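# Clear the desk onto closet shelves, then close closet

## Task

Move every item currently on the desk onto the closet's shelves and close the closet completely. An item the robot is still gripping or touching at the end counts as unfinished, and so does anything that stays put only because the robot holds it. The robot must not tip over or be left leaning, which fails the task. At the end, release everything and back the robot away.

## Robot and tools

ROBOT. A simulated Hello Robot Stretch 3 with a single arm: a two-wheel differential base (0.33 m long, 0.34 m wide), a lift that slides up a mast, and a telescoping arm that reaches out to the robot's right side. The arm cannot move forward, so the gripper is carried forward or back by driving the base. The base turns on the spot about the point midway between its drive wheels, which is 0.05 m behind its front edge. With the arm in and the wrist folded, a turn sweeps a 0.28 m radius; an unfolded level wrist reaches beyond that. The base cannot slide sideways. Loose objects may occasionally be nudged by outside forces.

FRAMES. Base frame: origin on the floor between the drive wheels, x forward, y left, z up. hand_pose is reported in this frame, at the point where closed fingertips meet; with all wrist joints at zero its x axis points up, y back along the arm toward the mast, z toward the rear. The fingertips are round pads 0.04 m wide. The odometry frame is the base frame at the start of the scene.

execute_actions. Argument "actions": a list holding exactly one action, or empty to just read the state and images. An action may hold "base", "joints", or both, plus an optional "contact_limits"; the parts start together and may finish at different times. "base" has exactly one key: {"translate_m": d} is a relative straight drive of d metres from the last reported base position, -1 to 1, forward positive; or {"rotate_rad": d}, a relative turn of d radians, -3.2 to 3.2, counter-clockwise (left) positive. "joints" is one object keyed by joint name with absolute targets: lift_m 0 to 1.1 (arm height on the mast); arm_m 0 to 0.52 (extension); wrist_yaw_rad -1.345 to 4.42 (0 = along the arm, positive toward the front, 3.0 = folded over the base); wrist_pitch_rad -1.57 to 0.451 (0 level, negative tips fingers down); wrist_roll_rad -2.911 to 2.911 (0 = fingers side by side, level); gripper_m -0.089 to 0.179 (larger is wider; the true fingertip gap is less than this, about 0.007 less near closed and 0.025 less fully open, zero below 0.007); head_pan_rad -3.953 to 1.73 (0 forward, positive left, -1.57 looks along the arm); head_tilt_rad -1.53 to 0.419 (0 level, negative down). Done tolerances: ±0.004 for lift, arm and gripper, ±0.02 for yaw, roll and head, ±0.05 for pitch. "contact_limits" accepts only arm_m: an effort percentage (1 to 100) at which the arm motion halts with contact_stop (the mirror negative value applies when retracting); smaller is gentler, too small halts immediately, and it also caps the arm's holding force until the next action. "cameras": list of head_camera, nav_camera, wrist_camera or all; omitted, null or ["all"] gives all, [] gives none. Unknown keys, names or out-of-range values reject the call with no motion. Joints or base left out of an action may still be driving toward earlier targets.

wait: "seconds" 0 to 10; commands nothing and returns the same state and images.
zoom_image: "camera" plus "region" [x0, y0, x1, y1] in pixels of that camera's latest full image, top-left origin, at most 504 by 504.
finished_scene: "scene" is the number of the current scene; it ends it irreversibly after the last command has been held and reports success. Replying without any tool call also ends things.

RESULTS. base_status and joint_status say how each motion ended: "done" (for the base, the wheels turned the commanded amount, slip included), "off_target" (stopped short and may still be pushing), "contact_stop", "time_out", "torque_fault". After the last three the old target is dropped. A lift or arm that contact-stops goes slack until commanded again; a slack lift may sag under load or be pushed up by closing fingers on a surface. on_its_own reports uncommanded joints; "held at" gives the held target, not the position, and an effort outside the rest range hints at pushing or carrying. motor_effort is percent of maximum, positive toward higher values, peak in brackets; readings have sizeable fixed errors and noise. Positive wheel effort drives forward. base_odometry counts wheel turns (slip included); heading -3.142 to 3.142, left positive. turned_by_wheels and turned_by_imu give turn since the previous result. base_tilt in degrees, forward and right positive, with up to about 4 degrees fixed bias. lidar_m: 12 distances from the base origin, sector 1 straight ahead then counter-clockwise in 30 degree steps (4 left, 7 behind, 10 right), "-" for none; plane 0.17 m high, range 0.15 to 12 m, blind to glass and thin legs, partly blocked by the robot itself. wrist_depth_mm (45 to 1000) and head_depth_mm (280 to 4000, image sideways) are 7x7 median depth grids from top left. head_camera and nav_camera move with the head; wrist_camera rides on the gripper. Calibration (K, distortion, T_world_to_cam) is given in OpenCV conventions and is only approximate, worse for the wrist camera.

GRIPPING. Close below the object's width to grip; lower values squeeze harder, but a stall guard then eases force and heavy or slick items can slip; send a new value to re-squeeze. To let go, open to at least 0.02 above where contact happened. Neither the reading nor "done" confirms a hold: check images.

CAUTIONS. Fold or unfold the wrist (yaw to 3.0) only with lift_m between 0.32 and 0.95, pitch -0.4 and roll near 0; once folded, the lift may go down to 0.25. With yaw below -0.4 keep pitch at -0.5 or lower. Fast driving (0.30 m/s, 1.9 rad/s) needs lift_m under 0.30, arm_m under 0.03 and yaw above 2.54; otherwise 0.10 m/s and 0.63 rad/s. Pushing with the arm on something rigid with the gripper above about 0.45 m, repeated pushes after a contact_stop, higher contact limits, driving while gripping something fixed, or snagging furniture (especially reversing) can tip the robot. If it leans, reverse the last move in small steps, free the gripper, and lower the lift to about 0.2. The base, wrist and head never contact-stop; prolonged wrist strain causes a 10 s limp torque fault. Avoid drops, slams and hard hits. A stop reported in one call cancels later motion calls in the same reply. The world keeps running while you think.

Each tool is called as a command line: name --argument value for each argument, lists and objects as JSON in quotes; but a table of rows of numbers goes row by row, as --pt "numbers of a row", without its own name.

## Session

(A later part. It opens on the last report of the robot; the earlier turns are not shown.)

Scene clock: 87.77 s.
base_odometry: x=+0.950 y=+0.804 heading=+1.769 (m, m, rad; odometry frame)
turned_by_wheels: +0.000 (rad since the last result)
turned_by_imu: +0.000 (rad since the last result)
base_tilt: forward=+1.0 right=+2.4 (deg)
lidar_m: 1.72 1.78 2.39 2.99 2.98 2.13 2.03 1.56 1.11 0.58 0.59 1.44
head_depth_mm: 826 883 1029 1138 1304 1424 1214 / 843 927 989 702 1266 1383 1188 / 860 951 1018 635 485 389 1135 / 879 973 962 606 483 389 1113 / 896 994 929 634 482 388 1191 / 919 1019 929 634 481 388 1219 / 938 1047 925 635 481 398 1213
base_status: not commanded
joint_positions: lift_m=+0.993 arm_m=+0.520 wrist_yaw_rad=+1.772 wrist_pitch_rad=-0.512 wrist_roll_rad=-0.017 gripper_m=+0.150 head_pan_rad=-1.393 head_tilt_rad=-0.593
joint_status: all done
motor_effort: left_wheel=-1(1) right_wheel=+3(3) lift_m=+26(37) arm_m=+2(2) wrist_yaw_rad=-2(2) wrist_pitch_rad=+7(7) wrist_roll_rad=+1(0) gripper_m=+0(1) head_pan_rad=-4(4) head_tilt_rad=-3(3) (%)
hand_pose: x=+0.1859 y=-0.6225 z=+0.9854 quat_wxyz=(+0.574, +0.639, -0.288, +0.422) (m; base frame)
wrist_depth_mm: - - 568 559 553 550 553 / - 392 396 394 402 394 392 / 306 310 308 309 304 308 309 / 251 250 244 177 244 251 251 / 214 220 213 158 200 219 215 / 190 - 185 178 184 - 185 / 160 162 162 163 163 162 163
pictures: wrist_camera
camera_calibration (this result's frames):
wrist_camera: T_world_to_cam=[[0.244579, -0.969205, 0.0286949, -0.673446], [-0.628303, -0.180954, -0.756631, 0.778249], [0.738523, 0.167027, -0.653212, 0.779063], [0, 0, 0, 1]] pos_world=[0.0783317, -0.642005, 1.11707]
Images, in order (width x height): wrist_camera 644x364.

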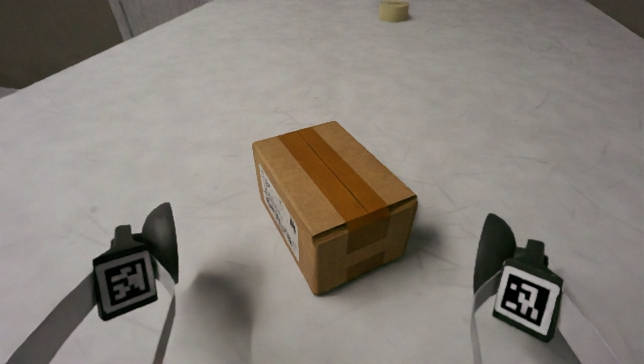

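Move forward a bit for a deeper grip, then close.

execute_actions --actions '[{"base":{"translate_m":0.03},"joints":{"wrist_yaw_rad":1.9}}]' --cameras '[]'

execute_actions --actions '[{"joints":{"gripper_m":-0.03}}]' --cameras '[]'

execute_actions --actions '[{"joints":{"lift_m":1.08}}]' --cameras '["wrist_camera"]'

Scene clock: 89.60 s.
base_odometry: x=+0.944 y=+0.833 heading=+1.769 (m, m, rad; odometry frame)
turned_by_wheels: +0.000 (rad since the last result)
turned_by_imu: +0.000 (rad since the last result)
base_tilt: forward=+0.8 right=+2.3 (deg)
lidar_m: 1.69 1.74 2.35 2.98 3.04 2.16 2.06 1.56 1.11 0.58 1.08 1.43
head_depth_mm: 825 884 1024 1137 1289 1427 1215 / 837 920 822 638 483 389 350 / 858 945 1019 637 484 389 1131 / 879 970 995 608 482 388 1112 / 898 997 933 632 482 388 1190 / 919 1026 927 633 480 389 1211 / 935 1045 928 634 481 398 1206
base_status: done
joint_positions: lift_m=+0.993 arm_m=+0.520 wrist_yaw_rad=+1.897 wrist_pitch_rad=-0.513 wrist_roll_rad=-0.017 gripper_m=+0.150 head_pan_rad=-1.393 head_tilt_rad=-0.593
joint_status: all done
motor_effort: left_wheel=-2(3) right_wheel=+2(8) lift_m=+26(26) arm_m=+2(2) wrist_yaw_rad=+3(1) wrist_pitch_rad=+7(7) wrist_roll_rad=+0(1) gripper_m=-1(1) head_pan_rad=-4(4) head_tilt_rad=-3(3) (%)
hand_pose: x=+0.1790 y=-0.5970 z=+0.9853 quat_wxyz=(+0.547, +0.656, -0.248, +0.457) (m; base frame)
wrist_depth_mm: - - 553 556 533 551 545 / - 398 396 393 395 399 396 / 308 307 306 309 312 308 307 / 253 253 251 180 235 253 250 / 213 219 213 159 149 221 212 / 188 - 185 165 137 - 185 / 159 163 163 158 159 162 163
pictures: none
No camera images: the call's "cameras" was empty. Leave "cameras" out to get every camera's image.

Scene clock: 91.90 s.
base_odometry: x=+0.944 y=+0.833 heading=+1.769 (m, m, rad; odometry frame)
turned_by_wheels: +0.000 (rad since the last result)
turned_by_imu: +0.000 (rad since the last result)
base_tilt: forward=+0.8 right=+2.4 (deg)
lidar_m: 1.69 1.74 2.35 2.99 3.04 2.15 2.05 1.56 1.11 0.58 1.08 1.44
head_depth_mm: 827 888 1033 1134 1292 1432 1221 / 843 924 822 638 482 389 349 / 859 945 1030 636 484 389 1139 / 878 971 934 608 482 389 1109 / 900 997 929 613 482 388 1192 / 922 1016 929 635 482 388 1213 / 936 1050 922 634 482 399 1220
base_status: not commanded
joint_positions: lift_m=+0.993 arm_m=+0.520 wrist_yaw_rad=+1.898 wrist_pitch_rad=-0.518 wrist_roll_rad=-0.017 gripper_m=-0.028 head_pan_rad=-1.393 head_tilt_rad=-0.593
joint_status: all done
motor_effort: left_wheel=-2(2) right_wheel=+2(2) lift_m=+26(26) arm_m=+2(1) wrist_yaw_rad=+1(2) wrist_pitch_rad=+10(10) wrist_roll_rad=+0(0) gripper_m=-41(100) head_pan_rad=-4(4) head_tilt_rad=-3(3) (%)
hand_pose: x=+0.1782 y=-0.5971 z=+0.9843 quat_wxyz=(+0.548, +0.657, -0.246, +0.456) (m; base frame)
wrist_depth_mm: - - 536 530 534 550 536 / - 390 392 392 393 388 393 / 304 303 303 303 304 302 306 / 253 249 250 172 248 251 250 / 212 212 207 145 209 210 211 / 182 183 174 147 157 183 184 / 162 162 162 162 161 162 162
pictures: none
No camera images: the call's "cameras" was empty. Leave "cameras" out to get every camera's image.

Scene clock: 93.53 s.
base_odometry: x=+0.944 y=+0.833 heading=+1.769 (m, m, rad; odometry frame)
turned_by_wheels: +0.000 (rad since the last result)
turned_by_imu: +0.000 (rad since the last result)
base_tilt: forward=+0.8 right=+2.4 (deg)
lidar_m: 1.68 1.74 2.35 2.98 3.04 2.15 2.05 1.56 1.11 0.58 1.09 1.44
head_depth_mm: 809 - 1013 1125 1296 1426 1226 / 843 908 875 636 483 388 350 / 865 955 874 637 484 388 1140 / 873 973 822 635 482 388 1106 / 898 995 772 635 482 388 1193 / 919 1018 920 632 480 387 1219 / 940 1051 927 630 481 399 1215
base_status: not commanded
joint_positions: lift_m=+1.080 arm_m=+0.520 wrist_yaw_rad=+1.898 wrist_pitch_rad=-0.523 wrist_roll_rad=-0.017 gripper_m=-0.020 head_pan_rad=-1.393 head_tilt_rad=-0.593
joint_status: all done
on_its_own: gripper_m is held at -0.019, not at your -0.030, by its stall guard, which is still easing
motor_effort: left_wheel=-2(2) right_wheel=+3(3) lift_m=+45(47) arm_m=+2(2) wrist_yaw_rad=+2(2) wrist_pitch_rad=+13(13) wrist_roll_rad=+0(0) gripper_m=-6(40) head_pan_rad=-4(4) head_tilt_rad=-4(4) (%)
hand_pose: x=+0.1775 y=-0.5973 z=+1.0695 quat_wxyz=(+0.549, +0.658, -0.244, +0.454) (m; base frame)
wrist_depth_mm: - - - 777 826 811 815 / - - 573 584 578 574 590 / - 461 460 464 453 455 457 / 384 379 375 173 378 370 379 / 322 319 315 145 312 318 321 / 276 278 260 146 156 276 276 / 247 246 245 242 245 247 246
pictures: wrist_camera
camera_calibration (this result's frames):
wrist_camera: T_world_to_cam=[[0.364639, -0.930721, 0.0282197, -0.647216], [-0.608032, -0.26095, -0.749802, 0.782461], [0.70522, 0.256249, -0.66106, 0.903576], [0, 0, 0, 1]] pos_world=[0.0745409, -0.629734, 1.20227]
Images, in order (width x height): wrist_camera 644x364.

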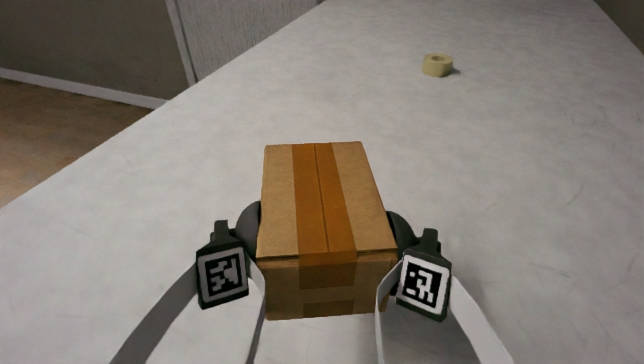

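execute_actions --actions '[{"joints":{"arm_m":0.0,"gripper_m":-0.005,"wrist_pitch_rad":-0.4}}]' --cameras '[]'

execute_actions --actions '[{"joints":{"wrist_yaw_rad":3.0,"lift_m":0.9}}]' --cameras '[]'

execute_actions --actions '[{"joints":{"lift_m":0.28},"base":{"rotate_rad":1.408}}]' --cameras '[]'

execute_actions --actions '[{"base":{"translate_m":1.0}}]' --cameras '[]'

execute_actions --actions '[{"base":{"translate_m":1.0}}]' --cameras '[]'

execute_actions --actions '[{"base":{"translate_m":0.585}}]' --cameras '[]'

execute_actions --actions '[{"base":{"rotate_rad":1.736},"joints":{"head_pan_rad":-1.57,"head_tilt_rad":-0.5}}]' --cameras '["nav_camera"]'

Scene clock: 98.80 s.
base_odometry: x=+0.944 y=+0.833 heading=+1.769 (m, m, rad; odometry frame)
turned_by_wheels: +0.000 (rad since the last result)
turned_by_imu: +0.000 (rad since the last result)
base_tilt: forward=+0.8 right=+2.4 (deg)
lidar_m: 1.68 1.74 2.35 2.99 3.03 2.15 2.05 1.56 1.11 0.58 1.09 1.44
head_depth_mm: 829 904 - - - - 1207 / 841 930 995 - 501 - - / 860 949 933 636 501 - - / 878 971 927 637 499 - - / 897 995 930 635 520 - - / 916 1018 928 699 - - - / 938 1044 929 - - - -
base_status: not commanded
joint_positions: lift_m=+1.080 arm_m=+0.002 wrist_yaw_rad=+1.899 wrist_pitch_rad=-0.432 wrist_roll_rad=-0.017 gripper_m=+0.017 head_pan_rad=-1.393 head_tilt_rad=-0.593
joint_status: gripper_m off_target (ended at +0.017, target -0.005); the others done
joint sent to its limit — the command would take arm_m past its lower limit, so that joint was sent only as far as its limit.
on_its_own: gripper_m is held at +0.017, not at your -0.005, by its stall guard, which is still easing
motor_effort: left_wheel=-2(2) right_wheel=+2(2) lift_m=+45(46) arm_m=-3(4) wrist_yaw_rad=+1(2) wrist_pitch_rad=+18(19) wrist_roll_rad=+1(0) gripper_m=-2(32) head_pan_rad=-5(4) head_tilt_rad=-3(4) (%)
hand_pose: x=+0.1894 y=-0.0757 z=+1.0891 quat_wxyz=(+0.528, +0.646, -0.274, +0.479) (m; base frame)
wrist_depth_mm: - - - - - - - / - - - - - 916 778 / - - - - - 630 570 / - - - 173 - - 442 / - - - 145 - - 362 / - - - 148 156 - 310 / - - - - - - 268
pictures: none
No camera images: the call's "cameras" was empty. Leave "cameras" out to get every camera's image.

Scene clock: 101.27 s.
base_odometry: x=+0.944 y=+0.833 heading=+1.769 (m, m, rad; odometry frame)
turned_by_wheels: +0.000 (rad since the last result)
turned_by_imu: +0.000 (rad since the last result)
base_tilt: forward=+0.8 right=+2.4 (deg)
lidar_m: 1.69 1.75 2.35 2.99 3.05 2.16 2.05 1.56 1.11 0.58 1.08 1.44
head_depth_mm: 826 906 1009 1134 1296 1418 - / 840 932 934 640 483 389 - / 861 951 932 637 484 401 - / 881 974 930 636 483 400 - / 896 999 927 634 482 389 1192 / 919 1019 927 634 483 388 1217 / 935 1045 931 634 479 398 1216
base_status: not commanded
joint_positions: lift_m=+0.900 arm_m=+0.002 wrist_yaw_rad=+2.998 wrist_pitch_rad=-0.431 wrist_roll_rad=-0.017 gripper_m=+0.021 head_pan_rad=-1.393 head_tilt_rad=-0.593
joint_status: all done
on_its_own: gripper_m is held at +0.020, not at your -0.005, by its stall guard, which is not easing now
motor_effort: left_wheel=-2(2) right_wheel=+3(2) lift_m=+27(40) arm_m=-2(2) wrist_yaw_rad=+2(4) wrist_pitch_rad=+18(19) wrist_roll_rad=+0(0) gripper_m=-21(21) head_pan_rad=-4(4) head_tilt_rad=-4(3) (%)
hand_pose: x=+0.0107 y=+0.0731 z=+0.9101 quat_wxyz=(+0.200, +0.694, +0.103, +0.684) (m; base frame)
wrist_depth_mm: - - - - - - - / - - - - - - - / - - - - - - - / - - - 174 - - - / - - - 145 - - - / - - - 148 153 - - / - - - - - - -
pictures: none
No camera images: the call's "cameras" was empty. Leave "cameras" out to get every camera's image.

Scene clock: 107.73 s.
base_odometry: x=+0.944 y=+0.833 heading=-3.108 (m, m, rad; odometry frame)
turned_by_wheels: +1.407 (rad since the last result)
turned_by_imu: +1.399 (rad since the last result)
base_tilt: forward=+0.8 right=+2.5 (deg)
lidar_m: 3.00 3.02 2.30 2.05 1.92 1.19 1.06 0.58 1.27 1.43 1.70 2.06
head_depth_mm: 1416 1534 1002 1977 1721 1457 1216 / 1407 1569 1772 1993 1767 1457 1221 / 1422 1577 1766 1997 1824 1467 1224 / 1413 1573 1745 2002 1815 1459 1217 / 1419 1560 1756 2003 1801 1450 1221 / 1425 1578 1766 2001 1803 1452 1220 / 1444 1582 1793 2027 1797 1457 1201
base_status: rotate_rad off_target (by the wheels' count: +1.4067 of +1.4080)
joint_positions: lift_m=+0.280 arm_m=+0.002 wrist_yaw_rad=+2.998 wrist_pitch_rad=-0.431 wrist_roll_rad=-0.017 gripper_m=+0.021 head_pan_rad=-1.393 head_tilt_rad=-0.593
joint_status: all done
on_its_own: gripper_m is held at +0.020, not at your -0.005, by its stall guard, which is not easing now; left_wheel is at rest, and its effort (-36) is outside its rest range (-18 to +18)
motor_effort: left_wheel=-36(35) right_wheel=+11(11) lift_m=+27(28) arm_m=-2(2) wrist_yaw_rad=+3(2) wrist_pitch_rad=+18(18) wrist_roll_rad=+0(0) gripper_m=-20(19) head_pan_rad=-4(4) head_tilt_rad=-3(4) (%)
hand_pose: x=+0.0107 y=+0.0731 z=+0.2901 quat_wxyz=(+0.200, +0.694, +0.103, +0.684) (m; base frame)
wrist_depth_mm: - - - - - - - / - - - - - - - / 897 869 852 887 874 894 842 / 697 662 639 174 685 698 684 / 564 560 - 145 545 585 574 / 489 499 - 147 153 478 499 / - - - - 426 423 422
pictures: none
No camera images: the call's "cameras" was empty. Leave "cameras" out to get every camera's image.

Scene clock: 112.73 s.
base_odometry: x=-0.055 y=+0.799 heading=-3.108 (m, m, rad; odometry frame)
turned_by_wheels: +0.000 (rad since the last result)
turned_by_imu: -0.001 (rad since the last result)
base_tilt: forward=+0.8 right=+2.4 (deg)
lidar_m: 2.01 2.02 2.41 2.25 2.26 2.29 1.56 2.05 1.68 1.49 1.52 1.82
head_depth_mm: 1223 1353 1505 1705 1814 1455 1220 / 1225 1356 1515 1725 1819 1465 1217 / 1241 1370 1512 1727 1826 1462 1215 / 1252 1387 1561 1756 1816 1465 1224 / 1260 1396 1560 1776 1823 1452 1212 / 1270 1409 1579 1799 1811 1457 1220 / 1280 1404 1579 1826 1811 1459 1218
base_status: done
joint_positions: lift_m=+0.280 arm_m=+0.002 wrist_yaw_rad=+2.998 wrist_pitch_rad=-0.431 wrist_roll_rad=-0.017 gripper_m=+0.021 head_pan_rad=-1.393 head_tilt_rad=-0.593
joint_status: not commanded
on_its_own: gripper_m is held at +0.020, not at your -0.005, by its stall guard, which is not easing now
motor_effort: left_wheel=-2(21) right_wheel=+2(12) lift_m=+27(27) arm_m=-2(2) wrist_yaw_rad=+2(2) wrist_pitch_rad=+18(18) wrist_roll_rad=+0(0) gripper_m=-20(21) head_pan_rad=-4(4) head_tilt_rad=-3(4) (%)
hand_pose: x=+0.0106 y=+0.0731 z=+0.2901 quat_wxyz=(+0.200, +0.694, +0.103, +0.684) (m; base frame)
wrist_depth_mm: - - - - - - - / - - - - - - - / 890 881 882 871 840 867 875 / 687 671 662 175 674 707 691 / 553 555 - 145 547 572 571 / 479 493 - 148 154 476 487 / - - - - 423 421 416
pictures: none
No camera images: the call's "cameras" was empty. Leave "cameras" out to get every camera's image.

Scene clock: 117.67 s.
base_odometry: x=-1.055 y=+0.766 heading=-3.108 (m, m, rad; odometry frame)
turned_by_wheels: +0.000 (rad since the last result)
turned_by_imu: -0.001 (rad since the last result)
base_tilt: forward=+0.8 right=+2.3 (deg)
lidar_m: 1.03 1.04 1.24 2.46 2.46 2.96 2.56 2.35 1.47 1.31 1.32 1.14
head_depth_mm: 1065 1180 1319 1492 1677 1473 1220 / 1076 1193 1330 1500 1698 1458 1223 / 1080 1191 1336 1506 1707 1472 1229 / 1077 1190 1320 1520 1700 1458 1216 / 1084 1201 1326 1540 1698 1458 1217 / 1079 1210 1347 1540 1713 1467 1217 / 1090 1212 1342 1553 1719 1434 1217
base_status: done
joint_positions: lift_m=+0.280 arm_m=+0.002 wrist_yaw_rad=+2.998 wrist_pitch_rad=-0.431 wrist_roll_rad=-0.017 gripper_m=+0.021 head_pan_rad=-1.393 head_tilt_rad=-0.593
joint_status: not commanded
on_its_own: gripper_m is held at +0.020, not at your -0.005, by its stall guard, which is not easing now
motor_effort: left_wheel=-1(5) right_wheel=+2(8) lift_m=+28(27) arm_m=-3(2) wrist_yaw_rad=+1(1) wrist_pitch_rad=+18(18) wrist_roll_rad=+0(0) gripper_m=-18(19) head_pan_rad=-4(4) head_tilt_rad=-3(4) (%)
hand_pose: x=+0.0106 y=+0.0731 z=+0.2901 quat_wxyz=(+0.200, +0.694, +0.103, +0.684) (m; base frame)
wrist_depth_mm: - - - - - - 926 / - - - - - - 944 / 847 880 885 877 917 879 868 / 675 683 661 174 680 688 692 / 563 557 - 145 539 572 563 / 485 489 - 148 153 488 481 / - - - - 424 424 427
pictures: none
No camera images: the call's "cameras" was empty. Leave "cameras" out to get every camera's image.

Scene clock: 121.37 s.
base_odometry: x=-1.640 y=+0.746 heading=-3.108 (m, m, rad; odometry frame)
turned_by_wheels: +0.000 (rad since the last result)
turned_by_imu: -0.001 (rad since the last result)
base_tilt: forward=+0.7 right=+2.4 (deg)
lidar_m: 0.46 0.46 0.55 1.13 2.58 3.11 3.15 2.15 1.34 1.20 1.20 0.53
head_depth_mm: 961 1070 1180 1350 1561 1449 1217 / 961 1069 1176 1351 1558 1465 1216 / 976 1077 1184 1375 1590 1463 1228 / 975 1078 1189 1383 1589 1456 1214 / 978 1081 1186 1385 1613 1476 1218 / 985 1092 1225 1398 1603 1464 1218 / 992 1100 1236 1404 1641 1463 1213
base_status: done
joint_positions: lift_m=+0.280 arm_m=+0.002 wrist_yaw_rad=+2.998 wrist_pitch_rad=-0.431 wrist_roll_rad=-0.017 gripper_m=+0.021 head_pan_rad=-1.393 head_tilt_rad=-0.593
joint_status: not commanded
on_its_own: gripper_m is held at +0.020, not at your -0.005, by its stall guard, which is not easing now
motor_effort: left_wheel=-1(5) right_wheel=+2(8) lift_m=+27(27) arm_m=-3(3) wrist_yaw_rad=+1(1) wrist_pitch_rad=+18(18) wrist_roll_rad=+0(0) gripper_m=-20(19) head_pan_rad=-4(4) head_tilt_rad=-3(4) (%)
hand_pose: x=+0.0106 y=+0.0731 z=+0.2901 quat_wxyz=(+0.200, +0.694, +0.103, +0.684) (m; base frame)
wrist_depth_mm: - - - - 813 555 422 / - - - - 827 567 429 / 857 869 887 880 808 597 439 / 681 692 657 174 678 607 453 / 565 558 - 145 545 555 466 / 489 495 - 148 153 485 465 / - - - - 423 416 426
pictures: none
No camera images: the call's "cameras" was empty. Leave "cameras" out to get every camera's image.

Scene clock: 123.70 s.
base_odometry: x=-1.640 y=+0.746 heading=-1.372 (m, m, rad; odometry frame)
turned_by_wheels: +1.736 (rad since the last result)
turned_by_imu: +1.722 (rad since the last result)
base_tilt: forward=+0.8 right=+2.4 (deg)
lidar_m: 1.55 2.64 3.52 3.15 1.77 1.25 1.19 0.65 0.53 0.46 0.47 0.63
head_depth_mm: 935 1037 1002 1133 1032 1120 1179 / 948 1047 993 1219 1031 1187 1273 / 943 1042 905 1231 1029 1191 1280 / 352 384 422 469 528 614 721 / 353 385 425 471 530 608 711 / 354 387 427 473 535 612 715 / 355 388 427 476 536 617 723
base_status: done
joint_positions: lift_m=+0.280 arm_m=+0.002 wrist_yaw_rad=+2.998 wrist_pitch_rad=-0.431 wrist_roll_rad=-0.017 gripper_m=+0.021 head_pan_rad=-1.563 head_tilt_rad=-0.507
joint_status: all done
on_its_own: gripper_m is held at +0.020, not at your -0.005, by its stall guard, which is not easing now
motor_effort: left_wheel=-2(7) right_wheel=+3(8) lift_m=+27(27) arm_m=-2(3) wrist_yaw_rad=+2(2) wrist_pitch_rad=+18(18) wrist_roll_rad=+0(0) gripper_m=-19(20) head_pan_rad=-4(24) head_tilt_rad=+4(14) (%)
hand_pose: x=+0.0106 y=+0.0731 z=+0.2901 quat_wxyz=(+0.200, +0.694, +0.103, +0.684) (m; base frame)
wrist_depth_mm: - - - - - - - / - - - - - - - / 865 861 872 881 884 883 881 / 683 693 664 174 685 676 696 / 559 567 - 145 549 575 567 / 480 495 - 148 152 493 491 / - - - - 422 419 420
pictures: nav_camera (sideways: a quarter turn counterclockwise sets it upright)
camera_calibration (this result's frames):
nav_camera: T_world_to_cam=[[-0.020559, -0.461006, 0.887159, -1.10685], [-0.998448, 0.0554023, 0.00565134, 0.0568236], [-0.0517559, -0.885666, -0.461429, 0.564305], [0, 0, 0, 1]] pos_world=[0.0631858, -0.0136252, 1.24202]
Images, in order (width x height): nav_camera 672x504.

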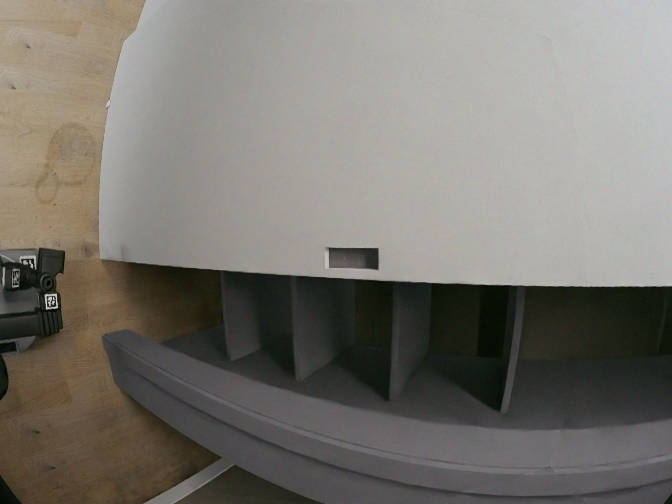

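Back up ~0.15 and unfold.

execute_actions --actions '[{"base":{"translate_m":-0.15},"joints":{"lift_m":0.74}}]' --cameras '[]'

execute_actions --actions '[{"joints":{"wrist_yaw_rad":0.0}}]' --cameras '[]'

execute_actions --actions '[{"joints":{"wrist_pitch_rad":-0.1}}]' --cameras '["wrist_camera"]'

Scene clock: 128.83 s.
base_odometry: x=-1.669 y=+0.893 heading=-1.372 (m, m, rad; odometry frame)
turned_by_wheels: +0.000 (rad since the last result)
turned_by_imu: -0.001 (rad since the last result)
base_tilt: forward=+0.8 right=+2.3 (deg)
lidar_m: 1.70 2.81 3.73 3.16 1.55 1.10 1.05 1.07 0.46 0.52 0.48 0.63
head_depth_mm: 761 804 491 483 506 558 666 / 958 1043 995 1140 946 720 708 / 959 1061 985 1227 1029 1184 1280 / 959 1063 984 1240 1239 1186 1291 / 968 1069 974 1243 1226 1188 1272 / 967 1065 895 523 561 634 729 / 365 394 434 484 545 626 734
base_status: done
joint_positions: lift_m=+0.740 arm_m=+0.002 wrist_yaw_rad=+2.999 wrist_pitch_rad=-0.431 wrist_roll_rad=-0.017 gripper_m=+0.021 head_pan_rad=-1.563 head_tilt_rad=-0.507
joint_status: all done
on_its_own: gripper_m is held at +0.020, not at your -0.005, by its stall guard, which is not easing now
motor_effort: left_wheel=-1(10) right_wheel=+2(7) lift_m=+45(46) arm_m=-2(3) wrist_yaw_rad=+1(1) wrist_pitch_rad=+18(18) wrist_roll_rad=+1(0) gripper_m=-18(19) head_pan_rad=-4(4) head_tilt_rad=+3(4) (%)
hand_pose: x=+0.0105 y=+0.0732 z=+0.7494 quat_wxyz=(+0.200, +0.694, +0.103, +0.684) (m; base frame)
wrist_depth_mm: - - - - - - - / - - - - - - - / - - - - - - - / - - - 174 - - - / - - - 146 - - - / - - - 149 153 - - / 872 878 878 862 884 871 889
pictures: none
No camera images: the call's "cameras" was empty. Leave "cameras" out to get every camera's image.

Scene clock: 131.30 s.
base_odometry: x=-1.669 y=+0.893 heading=-1.372 (m, m, rad; odometry frame)
turned_by_wheels: +0.000 (rad since the last result)
turned_by_imu: +0.000 (rad since the last result)
base_tilt: forward=+0.9 right=+2.4 (deg)
lidar_m: 1.70 2.80 3.74 3.18 1.55 1.10 1.05 1.07 0.46 0.52 0.48 0.63
head_depth_mm: 763 809 491 483 506 557 668 / 955 1051 991 1138 946 719 704 / 960 1055 991 1235 1023 1174 545 / 962 1066 985 1247 1222 1180 1183 / 967 1065 980 1245 1234 1177 1276 / 969 1063 894 523 564 631 724 / 364 395 435 485 546 626 735
base_status: not commanded
joint_positions: lift_m=+0.740 arm_m=+0.002 wrist_yaw_rad=+0.003 wrist_pitch_rad=-0.431 wrist_roll_rad=-0.017 gripper_m=+0.021 head_pan_rad=-1.563 head_tilt_rad=-0.507
joint_status: all done
on_its_own: gripper_m is held at +0.020, not at your -0.005, by its stall guard, which is not easing now
motor_effort: left_wheel=-1(1) right_wheel=+2(2) lift_m=+45(46) arm_m=-2(3) wrist_yaw_rad=-2(3) wrist_pitch_rad=+18(18) wrist_roll_rad=+0(0) gripper_m=-20(19) head_pan_rad=-4(4) head_tilt_rad=+4(4) (%)
hand_pose: x=-0.0209 y=-0.3701 z=+0.7494 quat_wxyz=(+0.697, +0.154, -0.684, -0.149) (m; base frame)
wrist_depth_mm: 208 734 753 750 684 223 170 / 220 555 555 555 565 225 182 / 241 936 - 998 791 221 205 / 267 299 763 174 725 232 234 / 303 313 712 145 307 259 267 / 347 348 288 149 154 290 303 / 402 404 853 882 438 357 356
pictures: none
No camera images: the call's "cameras" was empty. Leave "cameras" out to get every camera's image.

Scene clock: 132.23 s.
base_odometry: x=-1.669 y=+0.893 heading=-1.372 (m, m, rad; odometry frame)
turned_by_wheels: +0.000 (rad since the last result)
turned_by_imu: +0.000 (rad since the last result)
base_tilt: forward=+0.9 right=+2.3 (deg)
lidar_m: 1.70 2.80 3.72 3.16 1.55 1.10 1.05 1.07 0.46 0.52 0.49 0.64
head_depth_mm: 763 803 491 483 504 559 667 / 952 1048 996 1135 948 717 703 / 960 1056 987 1237 1027 1071 1279 / 960 1061 987 1242 1235 1128 1281 / 963 1065 977 1254 1224 1173 1287 / 965 1061 897 523 562 634 724 / 365 394 435 484 545 625 733
base_status: not commanded
joint_positions: lift_m=+0.740 arm_m=+0.002 wrist_yaw_rad=+0.003 wrist_pitch_rad=-0.136 wrist_roll_rad=-0.017 gripper_m=+0.021 head_pan_rad=-1.563 head_tilt_rad=-0.507
joint_status: all done
on_its_own: gripper_m is held at +0.020, not at your -0.005, by its stall guard, which is not easing now
motor_effort: left_wheel=-1(1) right_wheel=+2(1) lift_m=+45(45) arm_m=-2(2) wrist_yaw_rad=-2(1) wrist_pitch_rad=+21(21) wrist_roll_rad=+0(1) gripper_m=-20(21) head_pan_rad=-4(4) head_tilt_rad=+4(4) (%)
hand_pose: x=-0.0208 y=-0.3979 z=+0.8197 quat_wxyz=(+0.712, +0.050, -0.699, -0.047) (m; base frame)
wrist_depth_mm: 209 854 821 784 620 226 169 / 214 884 854 898 818 223 177 / 222 893 934 923 773 221 185 / 232 567 585 174 599 220 195 / 246 948 948 145 304 221 208 / 260 281 430 148 153 225 227 / 278 285 - 675 652 230 245
pictures: wrist_camera
camera_calibration (this result's frames):
wrist_camera: T_world_to_cam=[[-0.998449, -0.0347534, 0.0434929, -0.0666519], [-0.0525041, 0.328015, -0.943212, 0.931076], [0.0185135, -0.944033, -0.329331, 0.0633691], [0, 0, 0, 1]] pos_world=[-0.0188363, -0.247901, 0.901971]
Images, in order (width x height): wrist_camera 644x364.

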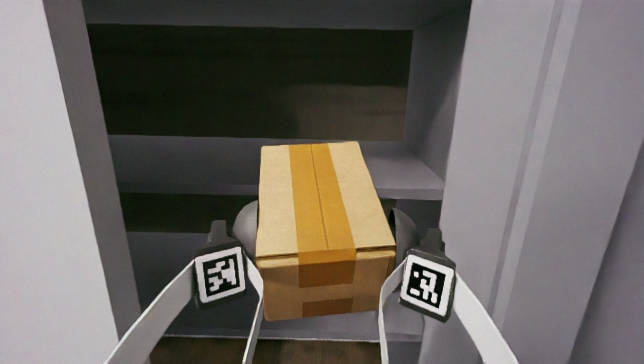

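execute_actions --actions '[{"base":{"translate_m":0.05},"joints":{"arm_m":0.5}}]' --cameras '[]'

execute_actions --actions '[{"joints":{"lift_m":0.69}}]' --cameras '[]'

execute_actions --actions '[{"joints":{"gripper_m":0.1}}]' --cameras '[]'

execute_actions --actions '[{"joints":{"arm_m":0.0}}]' --cameras '["wrist_camera"]'

Scene clock: 137.23 s.
base_odometry: x=-1.659 y=+0.844 heading=-1.372 (m, m, rad; odometry frame)
turned_by_wheels: +0.000 (rad since the last result)
turned_by_imu: -0.001 (rad since the last result)
base_tilt: forward=+0.7 right=+2.4 (deg)
lidar_m: 1.65 2.75 3.65 3.21 1.62 1.15 1.10 1.13 0.48 0.47 0.48 0.63
head_depth_mm: 914 970 889 938 624 577 - / 956 1051 992 1228 - 1375 1255 / 956 1056 990 1248 1272 1180 1278 / 960 1067 979 1241 1226 1186 1273 / 965 1051 899 1130 979 652 757 / 361 390 429 487 538 617 724 / 358 392 432 481 540 620 727
base_status: done
joint_positions: lift_m=+0.740 arm_m=+0.500 wrist_yaw_rad=+0.001 wrist_pitch_rad=-0.135 wrist_roll_rad=-0.017 gripper_m=+0.021 head_pan_rad=-1.563 head_tilt_rad=-0.507
joint_status: all done
on_its_own: gripper_m is held at +0.020, not at your -0.005, by its stall guard, which is not easing now
motor_effort: left_wheel=-1(4) right_wheel=+3(7) lift_m=+45(45) arm_m=+2(0) wrist_yaw_rad=-1(2) wrist_pitch_rad=+20(21) wrist_roll_rad=+1(0) gripper_m=-19(20) head_pan_rad=-4(4) head_tilt_rad=+4(4) (%)
hand_pose: x=-0.0212 y=-0.8954 z=+0.8201 quat_wxyz=(+0.712, +0.049, -0.699, -0.047) (m; base frame)
wrist_depth_mm: 399 397 396 394 395 393 300 / 420 417 415 412 411 406 297 / 432 437 445 433 431 423 295 / 467 460 454 174 446 442 297 / 384 386 365 145 378 384 292 / 294 295 214 148 152 307 280 / 241 242 242 245 247 248 250
pictures: none
No camera images: the call's "cameras" was empty. Leave "cameras" out to get every camera's image.

Scene clock: 138.53 s.
base_odometry: x=-1.659 y=+0.844 heading=-1.372 (m, m, rad; odometry frame)
turned_by_wheels: +0.000 (rad since the last result)
turned_by_imu: +0.000 (rad since the last result)
base_tilt: forward=+0.8 right=+2.4 (deg)
lidar_m: 1.65 2.74 3.66 3.22 1.62 1.15 1.09 1.13 0.48 0.47 0.48 0.63
head_depth_mm: 912 969 894 942 628 589 630 / 954 1050 991 1223 1008 1187 1290 / 959 1052 985 1245 1248 1190 1281 / 954 1063 981 1244 1217 1182 1273 / 963 1058 900 1129 979 651 756 / 361 390 430 486 539 615 725 / 358 391 431 481 543 621 728
base_status: not commanded
joint_positions: lift_m=+0.690 arm_m=+0.500 wrist_yaw_rad=+0.001 wrist_pitch_rad=-0.134 wrist_roll_rad=-0.017 gripper_m=+0.021 head_pan_rad=-1.563 head_tilt_rad=-0.507
joint_status: all done
on_its_own: gripper_m is held at +0.020, not at your -0.005, by its stall guard, which is not easing now
motor_effort: left_wheel=-1(1) right_wheel=+2(3) lift_m=+27(38) arm_m=+2(2) wrist_yaw_rad=-1(1) wrist_pitch_rad=+19(20) wrist_roll_rad=+1(1) gripper_m=-19(19) head_pan_rad=-4(4) head_tilt_rad=+4(4) (%)
hand_pose: x=-0.0212 y=-0.8954 z=+0.7708 quat_wxyz=(+0.712, +0.049, -0.699, -0.047) (m; base frame)
wrist_depth_mm: 405 396 397 398 394 389 301 / 421 419 413 416 411 410 299 / 440 435 440 430 429 433 296 / 400 415 413 175 430 405 294 / 283 287 273 145 280 299 279 / 219 218 179 148 154 229 231 / 177 179 179 180 182 184 184
pictures: none
No camera images: the call's "cameras" was empty. Leave "cameras" out to get every camera's image.

Scene clock: 139.83 s.
base_odometry: x=-1.659 y=+0.844 heading=-1.372 (m, m, rad; odometry frame)
turned_by_wheels: +0.000 (rad since the last result)
turned_by_imu: +0.000 (rad since the last result)
base_tilt: forward=+0.9 right=+2.3 (deg)
lidar_m: 1.65 2.76 3.64 3.22 1.63 1.15 1.10 1.13 0.48 0.47 0.48 0.63
head_depth_mm: 914 971 891 938 626 588 629 / 948 1052 992 1227 1012 1191 1282 / 959 1060 987 1244 1247 1185 1279 / 959 1061 983 1238 1225 1188 1280 / 963 1057 900 1133 980 653 760 / 361 390 430 486 538 616 724 / 358 392 432 481 540 621 730
base_status: not commanded
joint_positions: lift_m=+0.690 arm_m=+0.500 wrist_yaw_rad=+0.001 wrist_pitch_rad=-0.124 wrist_roll_rad=-0.018 gripper_m=+0.100 head_pan_rad=-1.563 head_tilt_rad=-0.507
joint_status: all done
motor_effort: left_wheel=-1(2) right_wheel=+2(2) lift_m=+27(27) arm_m=+2(2) wrist_yaw_rad=-1(1) wrist_pitch_rad=+14(20) wrist_roll_rad=+1(1) gripper_m=+1(78) head_pan_rad=-4(4) head_tilt_rad=+3(5) (%)
hand_pose: x=-0.0212 y=-0.8960 z=+0.7734 quat_wxyz=(+0.712, +0.045, -0.699, -0.043) (m; base frame)
wrist_depth_mm: 401 396 401 391 393 394 299 / 416 420 415 413 415 408 300 / 438 439 439 435 434 427 296 / 417 422 436 437 446 409 296 / 294 295 303 195 303 311 282 / 224 236 217 149 210 238 236 / 185 181 182 151 179 186 190
pictures: none
No camera images: the call's "cameras" was empty. Leave "cameras" out to get every camera's image.

Scene clock: 144.67 s.
base_odometry: x=-1.659 y=+0.844 heading=-1.372 (m, m, rad; odometry frame)
turned_by_wheels: +0.000 (rad since the last result)
turned_by_imu: +0.000 (rad since the last result)
base_tilt: forward=+0.9 right=+2.3 (deg)
lidar_m: 1.65 2.75 3.65 3.21 1.62 1.15 1.10 1.13 0.48 0.47 0.48 0.63
head_depth_mm: 916 964 891 942 629 616 661 / 955 1048 990 1204 1033 1153 1199 / 958 1056 985 1235 1023 1183 1278 / 959 1060 984 1239 1233 1189 1250 / 972 1050 898 1127 977 645 761 / 362 391 431 488 538 619 726 / 359 392 432 479 543 619 731
base_status: not commanded
joint_positions: lift_m=+0.690 arm_m=+0.002 wrist_yaw_rad=+0.001 wrist_pitch_rad=-0.123 wrist_roll_rad=-0.018 gripper_m=+0.100 head_pan_rad=-1.563 head_tilt_rad=-0.507
joint_status: all done
joint sent to its limit — the command would take arm_m past its lower limit, so that joint was sent only as far as its limit.
motor_effort: left_wheel=-1(1) right_wheel=+1(2) lift_m=+27(27) arm_m=-2(5) wrist_yaw_rad=+0(1) wrist_pitch_rad=+13(14) wrist_roll_rad=+1(1) gripper_m=+1(1) head_pan_rad=-5(4) head_tilt_rad=+4(4) (%)
hand_pose: x=-0.0212 y=-0.3987 z=+0.7737 quat_wxyz=(+0.712, +0.044, -0.699, -0.043) (m; base frame)
wrist_depth_mm: 199 209 847 842 823 489 210 / 210 212 867 860 842 486 209 / 217 221 833 838 720 494 208 / 229 230 952 935 748 308 207 / 242 242 - 941 926 285 211 / 255 250 669 711 728 267 216 / 268 274 - - 718 329 229
pictures: wrist_camera
camera_calibration (this result's frames):
wrist_camera: T_world_to_cam=[[-0.998487, -0.0325864, 0.0442927, -0.0648421], [-0.0523246, 0.315378, -0.947522, 0.88626], [0.0169073, -0.948406, -0.316606, 0.0358817], [0, 0, 0, 1]] pos_world=[-0.0189775, -0.24759, 0.853984]
Images, in order (width x height): wrist_camera 644x364.

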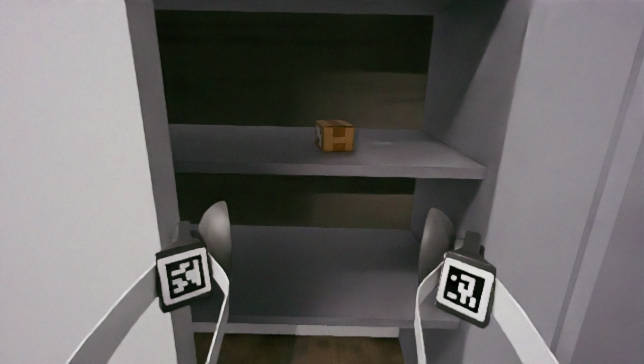

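execute_actions --actions '[{"joints":{"wrist_pitch_rad":-0.4,"wrist_yaw_rad":3.0,"lift_m":0.6}}]' --cameras '[]'

execute_actions --actions '[{"joints":{"lift_m":0.28},"base":{"rotate_rad":1.647}}]' --cameras '[]'

execute_actions --actions '[{"base":{"translate_m":1.0}}]' --cameras '[]'

execute_actions --actions '[{"base":{"translate_m":1.0}}]' --cameras '[]'

execute_actions --actions '[{"base":{"translate_m":0.557}}]' --cameras '[]'

execute_actions --actions '[{"base":{"rotate_rad":1.494}}]' --cameras '[]'

execute_actions --actions '[{"joints":{"lift_m":1.08}}]' --cameras '[]'

execute_actions --actions '[{"joints":{"wrist_yaw_rad":0,"gripper_m":0.1}}]' --cameras '["wrist_camera"]'

Scene clock: 147.43 s.
base_odometry: x=-1.659 y=+0.844 heading=-1.372 (m, m, rad; odometry frame)
turned_by_wheels: +0.000 (rad since the last result)
turned_by_imu: +0.000 (rad since the last result)
base_tilt: forward=+0.8 right=+2.4 (deg)
lidar_m: 1.65 2.75 3.65 3.22 1.63 1.15 1.09 1.12 0.48 0.47 0.48 0.63
head_depth_mm: 910 968 892 936 627 616 661 / 954 1046 991 1208 1032 1151 1216 / 960 1060 989 1228 1034 1186 1283 / 958 1065 981 1243 1222 1187 1283 / 964 1060 897 1127 978 644 760 / 362 390 430 487 539 618 726 / 359 393 433 481 542 621 732
base_status: not commanded
joint_positions: lift_m=+0.600 arm_m=+0.002 wrist_yaw_rad=+2.997 wrist_pitch_rad=-0.414 wrist_roll_rad=-0.018 gripper_m=+0.100 head_pan_rad=-1.563 head_tilt_rad=-0.507
joint_status: all done
motor_effort: left_wheel=-1(1) right_wheel=+2(2) lift_m=+26(26) arm_m=-2(2) wrist_yaw_rad=+2(3) wrist_pitch_rad=+8(12) wrist_roll_rad=+1(1) gripper_m=-1(0) head_pan_rad=-4(4) head_tilt_rad=+3(4) (%)
hand_pose: x=+0.0111 y=+0.0753 z=+0.6139 quat_wxyz=(+0.194, +0.694, +0.097, +0.686) (m; base frame)
wrist_depth_mm: - - - - - - - / - - - - - - - / - - - - - - - / - - - - - - - / - - - - - - - / 864 880 853 854 834 906 859 / 745 748 729 756 754 753 744
pictures: none
No camera images: the call's "cameras" was empty. Leave "cameras" out to get every camera's image.

Scene clock: 151.37 s.
base_odometry: x=-1.659 y=+0.844 heading=+0.275 (m, m, rad; odometry frame)
turned_by_wheels: +1.647 (rad since the last result)
turned_by_imu: +1.638 (rad since the last result)
base_tilt: forward=+0.9 right=+2.3 (deg)
lidar_m: 3.15 1.50 1.12 1.10 1.15 0.48 0.47 0.49 0.69 2.67 2.79 3.69
head_depth_mm: 2217 2409 2551 1818 1826 1572 1279 / 2237 2460 2624 2811 2012 1563 1280 / 2238 2424 2737 2829 2009 1571 1282 / 2293 2450 2745 2777 2011 1563 1280 / 2316 2537 2730 2764 2003 1578 1274 / 2302 2507 2836 2803 2016 1563 1271 / 2342 2597 2868 2762 1984 1562 1276
base_status: done
joint_positions: lift_m=+0.280 arm_m=+0.002 wrist_yaw_rad=+2.998 wrist_pitch_rad=-0.415 wrist_roll_rad=-0.018 gripper_m=+0.100 head_pan_rad=-1.563 head_tilt_rad=-0.507
joint_status: all done
motor_effort: left_wheel=-2(7) right_wheel=+2(6) lift_m=+26(29) arm_m=-2(2) wrist_yaw_rad=+2(2) wrist_pitch_rad=+8(8) wrist_roll_rad=+1(1) gripper_m=+0(0) head_pan_rad=-4(4) head_tilt_rad=+3(4) (%)
hand_pose: x=+0.0110 y=+0.0752 z=+0.2938 quat_wxyz=(+0.194, +0.694, +0.097, +0.686) (m; base frame)
wrist_depth_mm: - - - - - - - / - - - - - - - / 903 904 884 915 916 903 936 / 711 695 700 700 709 708 702 / 559 575 572 592 582 584 580 / 487 507 - 505 482 503 501 / - - - - 432 421 431
pictures: none
No camera images: the call's "cameras" was empty. Leave "cameras" out to get every camera's image.

Scene clock: 156.30 s.
base_odometry: x=-0.697 y=+1.115 heading=+0.274 (m, m, rad; odometry frame)
turned_by_wheels: +0.000 (rad since the last result)
turned_by_imu: -0.001 (rad since the last result)
base_tilt: forward=+0.7 right=+2.4 (deg)
lidar_m: 2.24 1.43 1.09 1.06 1.11 1.48 1.45 1.54 2.17 2.71 2.84 2.18
head_depth_mm: 2214 2446 2697 2797 2030 1568 1290 / 2244 2414 2668 2856 2017 1575 1284 / 2273 2502 2719 2831 2000 1554 1284 / 2306 2514 2766 2772 1998 1551 1284 / 2308 2542 2845 2774 2022 1568 1277 / 2346 2576 2834 2772 1978 1558 1276 / 2347 2572 2920 2749 2000 1559 1271
base_status: done
joint_positions: lift_m=+0.280 arm_m=+0.002 wrist_yaw_rad=+2.998 wrist_pitch_rad=-0.415 wrist_roll_rad=-0.018 gripper_m=+0.100 head_pan_rad=-1.563 head_tilt_rad=-0.507
joint_status: not commanded
motor_effort: left_wheel=-2(5) right_wheel=+3(8) lift_m=+26(26) arm_m=-2(2) wrist_yaw_rad=+2(2) wrist_pitch_rad=+8(9) wrist_roll_rad=+1(1) gripper_m=+0(1) head_pan_rad=-4(4) head_tilt_rad=+4(4) (%)
hand_pose: x=+0.0109 y=+0.0752 z=+0.2937 quat_wxyz=(+0.194, +0.694, +0.098, +0.686) (m; base frame)
wrist_depth_mm: 934 - - - - - - / - - - - - - - / 867 862 905 918 904 912 922 / 689 700 711 707 692 708 702 / 564 573 586 574 577 584 583 / 486 506 - 500 499 503 490 / - - - - 424 426 432
pictures: none
No camera images: the call's "cameras" was empty. Leave "cameras" out to get every camera's image.

Scene clock: 161.23 s.
base_odometry: x=+0.266 y=+1.386 heading=+0.274 (m, m, rad; odometry frame)
turned_by_wheels: +0.000 (rad since the last result)
turned_by_imu: -0.001 (rad since the last result)
base_tilt: forward=+0.9 right=+2.4 (deg)
lidar_m: 1.58 1.29 1.04 1.01 1.04 1.51 2.45 2.59 2.83 2.75 2.17 1.25
head_depth_mm: 2259 2463 2692 2818 2014 1587 1282 / 2273 2478 2719 2819 2035 1561 1276 / 2291 2522 2761 2816 2011 1570 1284 / 2332 2569 2830 2813 2005 1568 1284 / 2384 2584 2871 2786 1992 1550 1278 / 2372 2626 2828 2822 1996 1552 1280 / 2410 2671 2915 2786 2004 1551 1272
base_status: done
joint_positions: lift_m=+0.280 arm_m=+0.002 wrist_yaw_rad=+2.998 wrist_pitch_rad=-0.415 wrist_roll_rad=-0.018 gripper_m=+0.100 head_pan_rad=-1.563 head_tilt_rad=-0.507
joint_status: not commanded
motor_effort: left_wheel=-1(6) right_wheel=+2(6) lift_m=+26(27) arm_m=-2(3) wrist_yaw_rad=+1(1) wrist_pitch_rad=+8(9) wrist_roll_rad=+1(1) gripper_m=+1(1) head_pan_rad=-4(4) head_tilt_rad=+3(4) (%)
hand_pose: x=+0.0109 y=+0.0752 z=+0.2937 quat_wxyz=(+0.194, +0.694, +0.098, +0.686) (m; base frame)
wrist_depth_mm: 924 - 916 939 923 - - / - - - - - - - / 912 898 888 906 905 889 931 / 703 716 719 719 703 706 716 / 574 570 583 583 581 579 592 / 481 504 - 501 495 498 494 / - - - - 429 429 430
pictures: none
No camera images: the call's "cameras" was empty. Leave "cameras" out to get every camera's image.

Scene clock: 164.83 s.
base_odometry: x=+0.802 y=+1.537 heading=+0.274 (m, m, rad; odometry frame)
turned_by_wheels: +0.000 (rad since the last result)
turned_by_imu: -0.001 (rad since the last result)
base_tilt: forward=+0.8 right=+2.2 (deg)
lidar_m: 1.03 0.82 0.85 0.98 1.03 1.48 2.99 3.17 2.85 2.76 0.82 1.06
head_depth_mm: 2239 2472 2713 2809 2031 1560 1273 / 2306 2508 2710 2781 2021 1566 1285 / 2307 2528 2791 2783 2011 1564 1281 / 2398 2595 2822 2805 1994 1560 1281 / 2370 2590 2886 2774 1986 1565 1274 / 2421 2650 2858 743 1905 1545 1267 / 2129 2196 2265 739 556 1511 1279
base_status: done
joint_positions: lift_m=+0.280 arm_m=+0.002 wrist_yaw_rad=+2.998 wrist_pitch_rad=-0.415 wrist_roll_rad=-0.018 gripper_m=+0.100 head_pan_rad=-1.563 head_tilt_rad=-0.507
joint_status: not commanded
motor_effort: left_wheel=-2(6) right_wheel=+2(7) lift_m=+27(26) arm_m=-2(2) wrist_yaw_rad=+2(1) wrist_pitch_rad=+9(8) wrist_roll_rad=+1(1) gripper_m=+1(1) head_pan_rad=-4(4) head_tilt_rad=+4(4) (%)
hand_pose: x=+0.0108 y=+0.0752 z=+0.2937 quat_wxyz=(+0.194, +0.694, +0.098, +0.686) (m; base frame)
wrist_depth_mm: 860 - 927 925 947 944 923 / 927 981 - - - - 666 / 888 890 895 902 919 931 742 / 704 702 700 721 694 721 699 / 573 579 576 569 574 583 582 / 487 496 - 508 492 506 496 / - - - - 434 429 427
pictures: none
No camera images: the call's "cameras" was empty. Leave "cameras" out to get every camera's image.

Scene clock: 167.20 s.
base_odometry: x=+0.802 y=+1.537 heading=+1.768 (m, m, rad; odometry frame)
turned_by_wheels: +1.494 (rad since the last result)
turned_by_imu: +1.483 (rad since the last result)
base_tilt: forward=+0.8 right=+2.3 (deg)
lidar_m: 0.97 1.01 1.33 3.00 3.10 2.91 2.76 0.82 0.83 1.03 0.87 0.82
head_depth_mm: 810 904 981 750 541 421 344 / 815 907 987 750 539 421 345 / 813 913 990 746 538 420 344 / 825 919 991 742 537 420 344 / 839 927 996 744 537 419 343 / 846 921 1002 738 535 418 343 / 846 922 1003 739 533 418 342
base_status: done
joint_positions: lift_m=+0.280 arm_m=+0.002 wrist_yaw_rad=+2.998 wrist_pitch_rad=-0.415 wrist_roll_rad=-0.018 gripper_m=+0.100 head_pan_rad=-1.563 head_tilt_rad=-0.507
joint_status: not commanded
motor_effort: left_wheel=-2(9) right_wheel=+3(10) lift_m=+26(26) arm_m=-2(3) wrist_yaw_rad=+2(1) wrist_pitch_rad=+9(9) wrist_roll_rad=+1(1) gripper_m=+1(0) head_pan_rad=-4(4) head_tilt_rad=+4(4) (%)
hand_pose: x=+0.0108 y=+0.0752 z=+0.2937 quat_wxyz=(+0.194, +0.694, +0.098, +0.686) (m; base frame)
wrist_depth_mm: - - - - - - - / - - - - - - - / 887 888 889 902 902 908 910 / 715 701 712 710 719 709 729 / 575 589 578 578 577 582 585 / 486 499 - 506 493 500 502 / - - - - 424 427 431
pictures: none
No camera images: the call's "cameras" was empty. Leave "cameras" out to get every camera's image.

Scene clock: 175.30 s.
base_odometry: x=+0.802 y=+1.537 heading=+1.768 (m, m, rad; odometry frame)
turned_by_wheels: +0.000 (rad since the last result)
turned_by_imu: -0.001 (rad since the last result)
base_tilt: forward=+0.7 right=+2.3 (deg)
lidar_m: 0.98 1.02 1.33 3.00 3.12 2.91 2.76 0.82 0.83 1.03 0.87 0.82
head_depth_mm: 808 891 - - - - - / 815 903 - - - - - / 815 911 988 - - - - / 828 910 1001 - - 408 353 / 843 920 998 - - 406 343 / 837 926 1003 833 - 407 342 / 848 923 1004 738 523 417 342
base_status: not commanded
joint_positions: lift_m=+1.080 arm_m=+0.002 wrist_yaw_rad=+2.998 wrist_pitch_rad=-0.415 wrist_roll_rad=-0.018 gripper_m=+0.100 head_pan_rad=-1.563 head_tilt_rad=-0.507
joint_status: all done
motor_effort: left_wheel=-2(1) right_wheel=+2(2) lift_m=+44(47) arm_m=-2(2) wrist_yaw_rad=+2(2) wrist_pitch_rad=+8(9) wrist_roll_rad=+1(1) gripper_m=+3(1) head_pan_rad=-4(4) head_tilt_rad=+4(4) (%)
hand_pose: x=+0.0108 y=+0.0752 z=+1.0930 quat_wxyz=(+0.194, +0.694, +0.098, +0.686) (m; base frame)
wrist_depth_mm: - - - - - - - / - - - - - - - / - - - - - - - / - - - - - - - / - - - - - - - / - - - - - - - / - - - - - - -
pictures: none
No camera images: the call's "cameras" was empty. Leave "cameras" out to get every camera's image.

Scene clock: 177.80 s.
base_odometry: x=+0.802 y=+1.537 heading=+1.768 (m, m, rad; odometry frame)
turned_by_wheels: +0.000 (rad since the last result)
turned_by_imu: +0.000 (rad since the last result)
base_tilt: forward=+0.8 right=+2.3 (deg)
lidar_m: 0.98 1.01 1.33 3.00 3.11 2.91 2.76 0.82 0.83 1.03 0.87 0.82
head_depth_mm: 810 893 - - - - - / 813 901 - - - - - / 816 908 - - - - 327 / 829 916 996 744 518 420 344 / 843 917 993 745 536 419 343 / 846 919 1003 740 534 419 343 / 846 923 1000 736 534 418 342
base_status: not commanded
joint_positions: lift_m=+1.080 arm_m=+0.002 wrist_yaw_rad=+0.003 wrist_pitch_rad=-0.415 wrist_roll_rad=-0.018 gripper_m=+0.100 head_pan_rad=-1.563 head_tilt_rad=-0.507
joint_status: all done
motor_effort: left_wheel=-2(2) right_wheel=+3(2) lift_m=+44(45) arm_m=-3(2) wrist_yaw_rad=-2(2) wrist_pitch_rad=+9(9) wrist_roll_rad=+1(1) gripper_m=+0(3) head_pan_rad=-4(4) head_tilt_rad=+4(4) (%)
hand_pose: x=-0.0209 y=-0.3721 z=+1.0930 quat_wxyz=(+0.698, +0.148, -0.685, -0.144) (m; base frame)
wrist_depth_mm: 703 723 700 717 697 699 680 / 743 750 744 731 740 726 733 / 577 573 573 579 583 588 585 / 452 449 454 432 458 459 456 / 366 368 380 374 371 377 379 / 310 322 301 316 315 321 321 / 273 269 272 273 275 271 273
pictures: wrist_camera
camera_calibration (this result's frames):
wrist_camera: T_world_to_cam=[[-0.99841, -0.045453, 0.0333493, -0.070648], [-0.0534428, 0.57481, -0.81654, 1.13379], [0.0179446, -0.817023, -0.576325, 0.494986], [0, 0, 0, 1]] pos_world=[-0.0188249, -0.250512, 1.21342]
Images, in order (width x height): wrist_camera 644x364.

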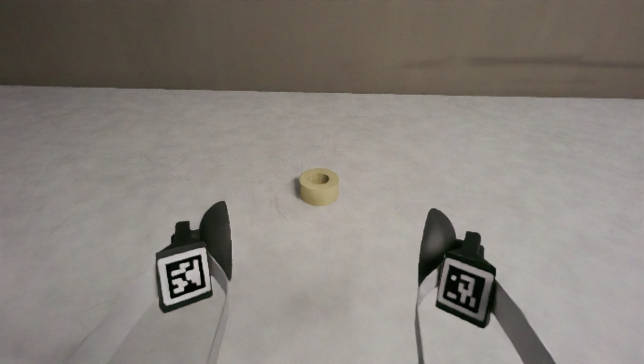

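execute_actions --actions '[{"base":{"translate_m":0.015},"joints":{"arm_m":0.23}}]' --cameras '[]'

execute_actions --actions '[{"joints":{"lift_m":0.962}}]' --cameras '["wrist_camera"]'

Scene clock: 180.77 s.
base_odometry: x=+0.799 y=+1.551 heading=+1.768 (m, m, rad; odometry frame)
turned_by_wheels: +0.000 (rad since the last result)
turned_by_imu: +0.000 (rad since the last result)
base_tilt: forward=+0.9 right=+2.5 (deg)
lidar_m: 0.96 1.00 1.30 2.99 3.11 2.92 2.78 0.83 0.85 1.03 0.85 0.81
head_depth_mm: 807 - - 751 539 421 344 / 811 - - 748 537 421 343 / 814 889 - 710 538 420 345 / 825 911 989 744 538 419 344 / 840 920 995 746 537 419 343 / 844 923 1002 740 536 417 343 / 844 926 1007 741 533 417 342
base_status: done
joint_positions: lift_m=+1.080 arm_m=+0.230 wrist_yaw_rad=+0.001 wrist_pitch_rad=-0.415 wrist_roll_rad=-0.018 gripper_m=+0.100 head_pan_rad=-1.563 head_tilt_rad=-0.507
joint_status: all done
motor_effort: left_wheel=-2(4) right_wheel=+3(7) lift_m=+44(44) arm_m=+2(2) wrist_yaw_rad=-1(2) wrist_pitch_rad=+9(9) wrist_roll_rad=+1(1) gripper_m=+1(1) head_pan_rad=-4(4) head_tilt_rad=+4(3) (%)
hand_pose: x=-0.0212 y=-0.5995 z=+1.0930 quat_wxyz=(+0.698, +0.148, -0.685, -0.144) (m; base frame)
wrist_depth_mm: 504 502 501 493 491 486 496 / 550 548 535 540 533 528 537 / 580 580 578 577 583 571 574 / 441 449 448 450 446 457 456 / 372 370 376 368 376 372 374 / 309 320 301 314 313 320 315 / 274 270 272 265 271 270 277
pictures: none
No camera images: the call's "cameras" was empty. Leave "cameras" out to get every camera's image.

Scene clock: 182.67 s.
base_odometry: x=+0.799 y=+1.551 heading=+1.768 (m, m, rad; odometry frame)
turned_by_wheels: +0.000 (rad since the last result)
turned_by_imu: +0.000 (rad since the last result)
base_tilt: forward=+0.8 right=+2.4 (deg)
lidar_m: 0.96 1.00 1.30 2.99 3.11 2.93 2.78 0.83 0.85 1.02 0.85 0.81
head_depth_mm: 806 905 980 - 519 421 345 / 813 911 979 - 517 421 345 / 818 910 990 - 499 420 344 / 831 910 995 786 538 420 344 / 841 917 994 741 535 420 344 / 842 921 998 741 535 418 343 / 843 927 1001 739 535 417 342
base_status: not commanded
joint_positions: lift_m=+0.962 arm_m=+0.230 wrist_yaw_rad=+0.001 wrist_pitch_rad=-0.415 wrist_roll_rad=-0.018 gripper_m=+0.100 head_pan_rad=-1.563 head_tilt_rad=-0.507
joint_status: all done
motor_effort: left_wheel=-2(2) right_wheel=+2(3) lift_m=+26(39) arm_m=+2(2) wrist_yaw_rad=-2(1) wrist_pitch_rad=+9(9) wrist_roll_rad=+1(1) gripper_m=-1(0) head_pan_rad=-4(4) head_tilt_rad=+3(4) (%)
hand_pose: x=-0.0212 y=-0.5995 z=+0.9757 quat_wxyz=(+0.698, +0.148, -0.685, -0.144) (m; base frame)
wrist_depth_mm: 499 504 495 493 495 493 493 / 435 442 445 448 452 457 465 / 313 321 321 320 318 322 325 / 247 249 249 249 252 252 252 / 203 204 211 177 206 206 207 / 172 179 167 154 174 177 176 / 152 150 151 150 151 151 151
pictures: wrist_camera
camera_calibration (this result's frames):
wrist_camera: T_world_to_cam=[[-0.998469, -0.0441314, 0.0333494, -0.0765766], [-0.052682, 0.574881, -0.81654, 1.16874], [0.0168631, -0.817046, -0.576325, 0.241566], [0, 0, 0, 1]] pos_world=[-0.0189615, -0.477893, 1.09609]
Images, in order (width x height): wrist_camera 644x364.

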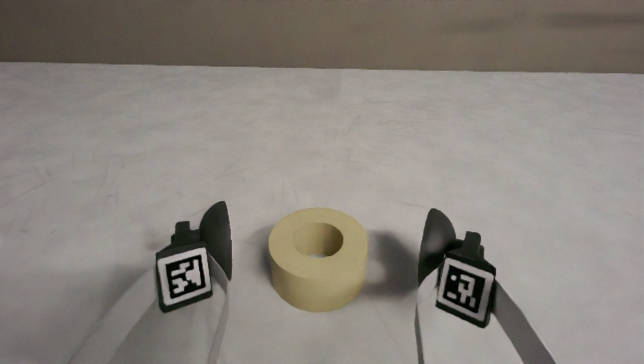

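execute_actions --actions '[{"joints":{"gripper_m":0.0}}]' --cameras '[]'

execute_actions --actions '[{"joints":{"lift_m":1.08}}]' --cameras '["wrist_camera"]'

Scene clock: 184.30 s.
base_odometry: x=+0.799 y=+1.551 heading=+1.768 (m, m, rad; odometry frame)
turned_by_wheels: +0.000 (rad since the last result)
turned_by_imu: +0.000 (rad since the last result)
base_tilt: forward=+0.8 right=+2.5 (deg)
lidar_m: 0.96 1.00 1.31 3.00 3.11 2.93 2.78 0.83 0.85 1.03 0.85 0.81
head_depth_mm: 815 904 980 - 520 421 344 / 813 907 979 - 518 421 344 / 812 910 988 - 499 420 344 / 829 910 986 766 538 420 344 / 840 920 995 744 536 419 343 / 841 923 1008 737 536 418 343 / 842 924 998 740 533 418 342
base_status: not commanded
joint_positions: lift_m=+0.962 arm_m=+0.230 wrist_yaw_rad=+0.001 wrist_pitch_rad=-0.415 wrist_roll_rad=-0.018 gripper_m=+0.001 head_pan_rad=-1.563 head_tilt_rad=-0.507
joint_status: all done
motor_effort: left_wheel=-1(2) right_wheel=+3(2) lift_m=+26(26) arm_m=+2(2) wrist_yaw_rad=-1(1) wrist_pitch_rad=+9(8) wrist_roll_rad=+1(1) gripper_m=-22(94) head_pan_rad=-4(4) head_tilt_rad=+4(4) (%)
hand_pose: x=-0.0212 y=-0.5995 z=+0.9758 quat_wxyz=(+0.698, +0.147, -0.685, -0.144) (m; base frame)
wrist_depth_mm: 505 511 499 490 505 495 489 / 443 449 450 459 456 454 458 / 316 321 320 322 319 328 325 / 249 251 250 250 249 250 254 / 203 205 212 177 214 207 207 / 172 174 165 155 - 174 175 / 150 150 150 150 150 151 152
pictures: none
No camera images: the call's "cameras" was empty. Leave "cameras" out to get every camera's image.

Scene clock: 186.20 s.
base_odometry: x=+0.799 y=+1.551 heading=+1.768 (m, m, rad; odometry frame)
turned_by_wheels: +0.000 (rad since the last result)
turned_by_imu: +0.000 (rad since the last result)
base_tilt: forward=+0.8 right=+2.3 (deg)
lidar_m: 0.96 1.00 1.31 3.01 3.11 2.93 2.78 0.83 0.85 1.03 0.85 0.81
head_depth_mm: 803 - - 750 540 422 344 / 814 - - 747 539 421 344 / 816 887 - 706 538 420 344 / 828 915 991 742 538 419 344 / 838 917 994 742 536 419 343 / 846 917 1004 740 536 418 343 / 845 923 1006 739 535 418 342
base_status: not commanded
joint_positions: lift_m=+1.080 arm_m=+0.230 wrist_yaw_rad=+0.001 wrist_pitch_rad=-0.417 wrist_roll_rad=-0.018 gripper_m=+0.007 head_pan_rad=-1.563 head_tilt_rad=-0.507
joint_status: all done
on_its_own: gripper_m is held at +0.006, not at your +0.000, by its stall guard, which is not easing now
motor_effort: left_wheel=-2(1) right_wheel=+3(3) lift_m=+45(47) arm_m=+1(2) wrist_yaw_rad=-1(1) wrist_pitch_rad=+10(10) wrist_roll_rad=+1(1) gripper_m=-18(22) head_pan_rad=-4(4) head_tilt_rad=+3(4) (%)
hand_pose: x=-0.0212 y=-0.5993 z=+1.0927 quat_wxyz=(+0.698, +0.148, -0.685, -0.145) (m; base frame)
wrist_depth_mm: 500 502 511 494 505 492 487 / 556 553 545 526 540 537 538 / 580 585 568 571 574 567 587 / 442 451 443 445 457 458 454 / 362 362 379 176 384 369 371 / 311 312 302 154 - 314 312 / 268 268 272 273 268 268 270
pictures: wrist_camera
camera_calibration (this result's frames):
wrist_camera: T_world_to_cam=[[-0.998469, -0.0441881, 0.0332767, -0.0804218], [-0.052684, 0.576264, -0.815564, 1.26386], [0.0168621, -0.816068, -0.577709, 0.311227], [0, 0, 0, 1]] pos_world=[-0.0189615, -0.477887, 1.21323]
Images, in order (width x height): wrist_camera 644x364.

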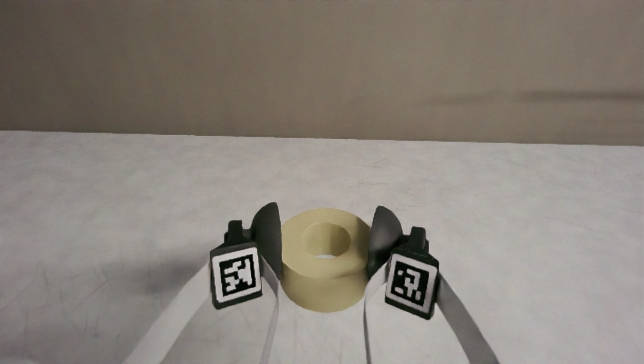

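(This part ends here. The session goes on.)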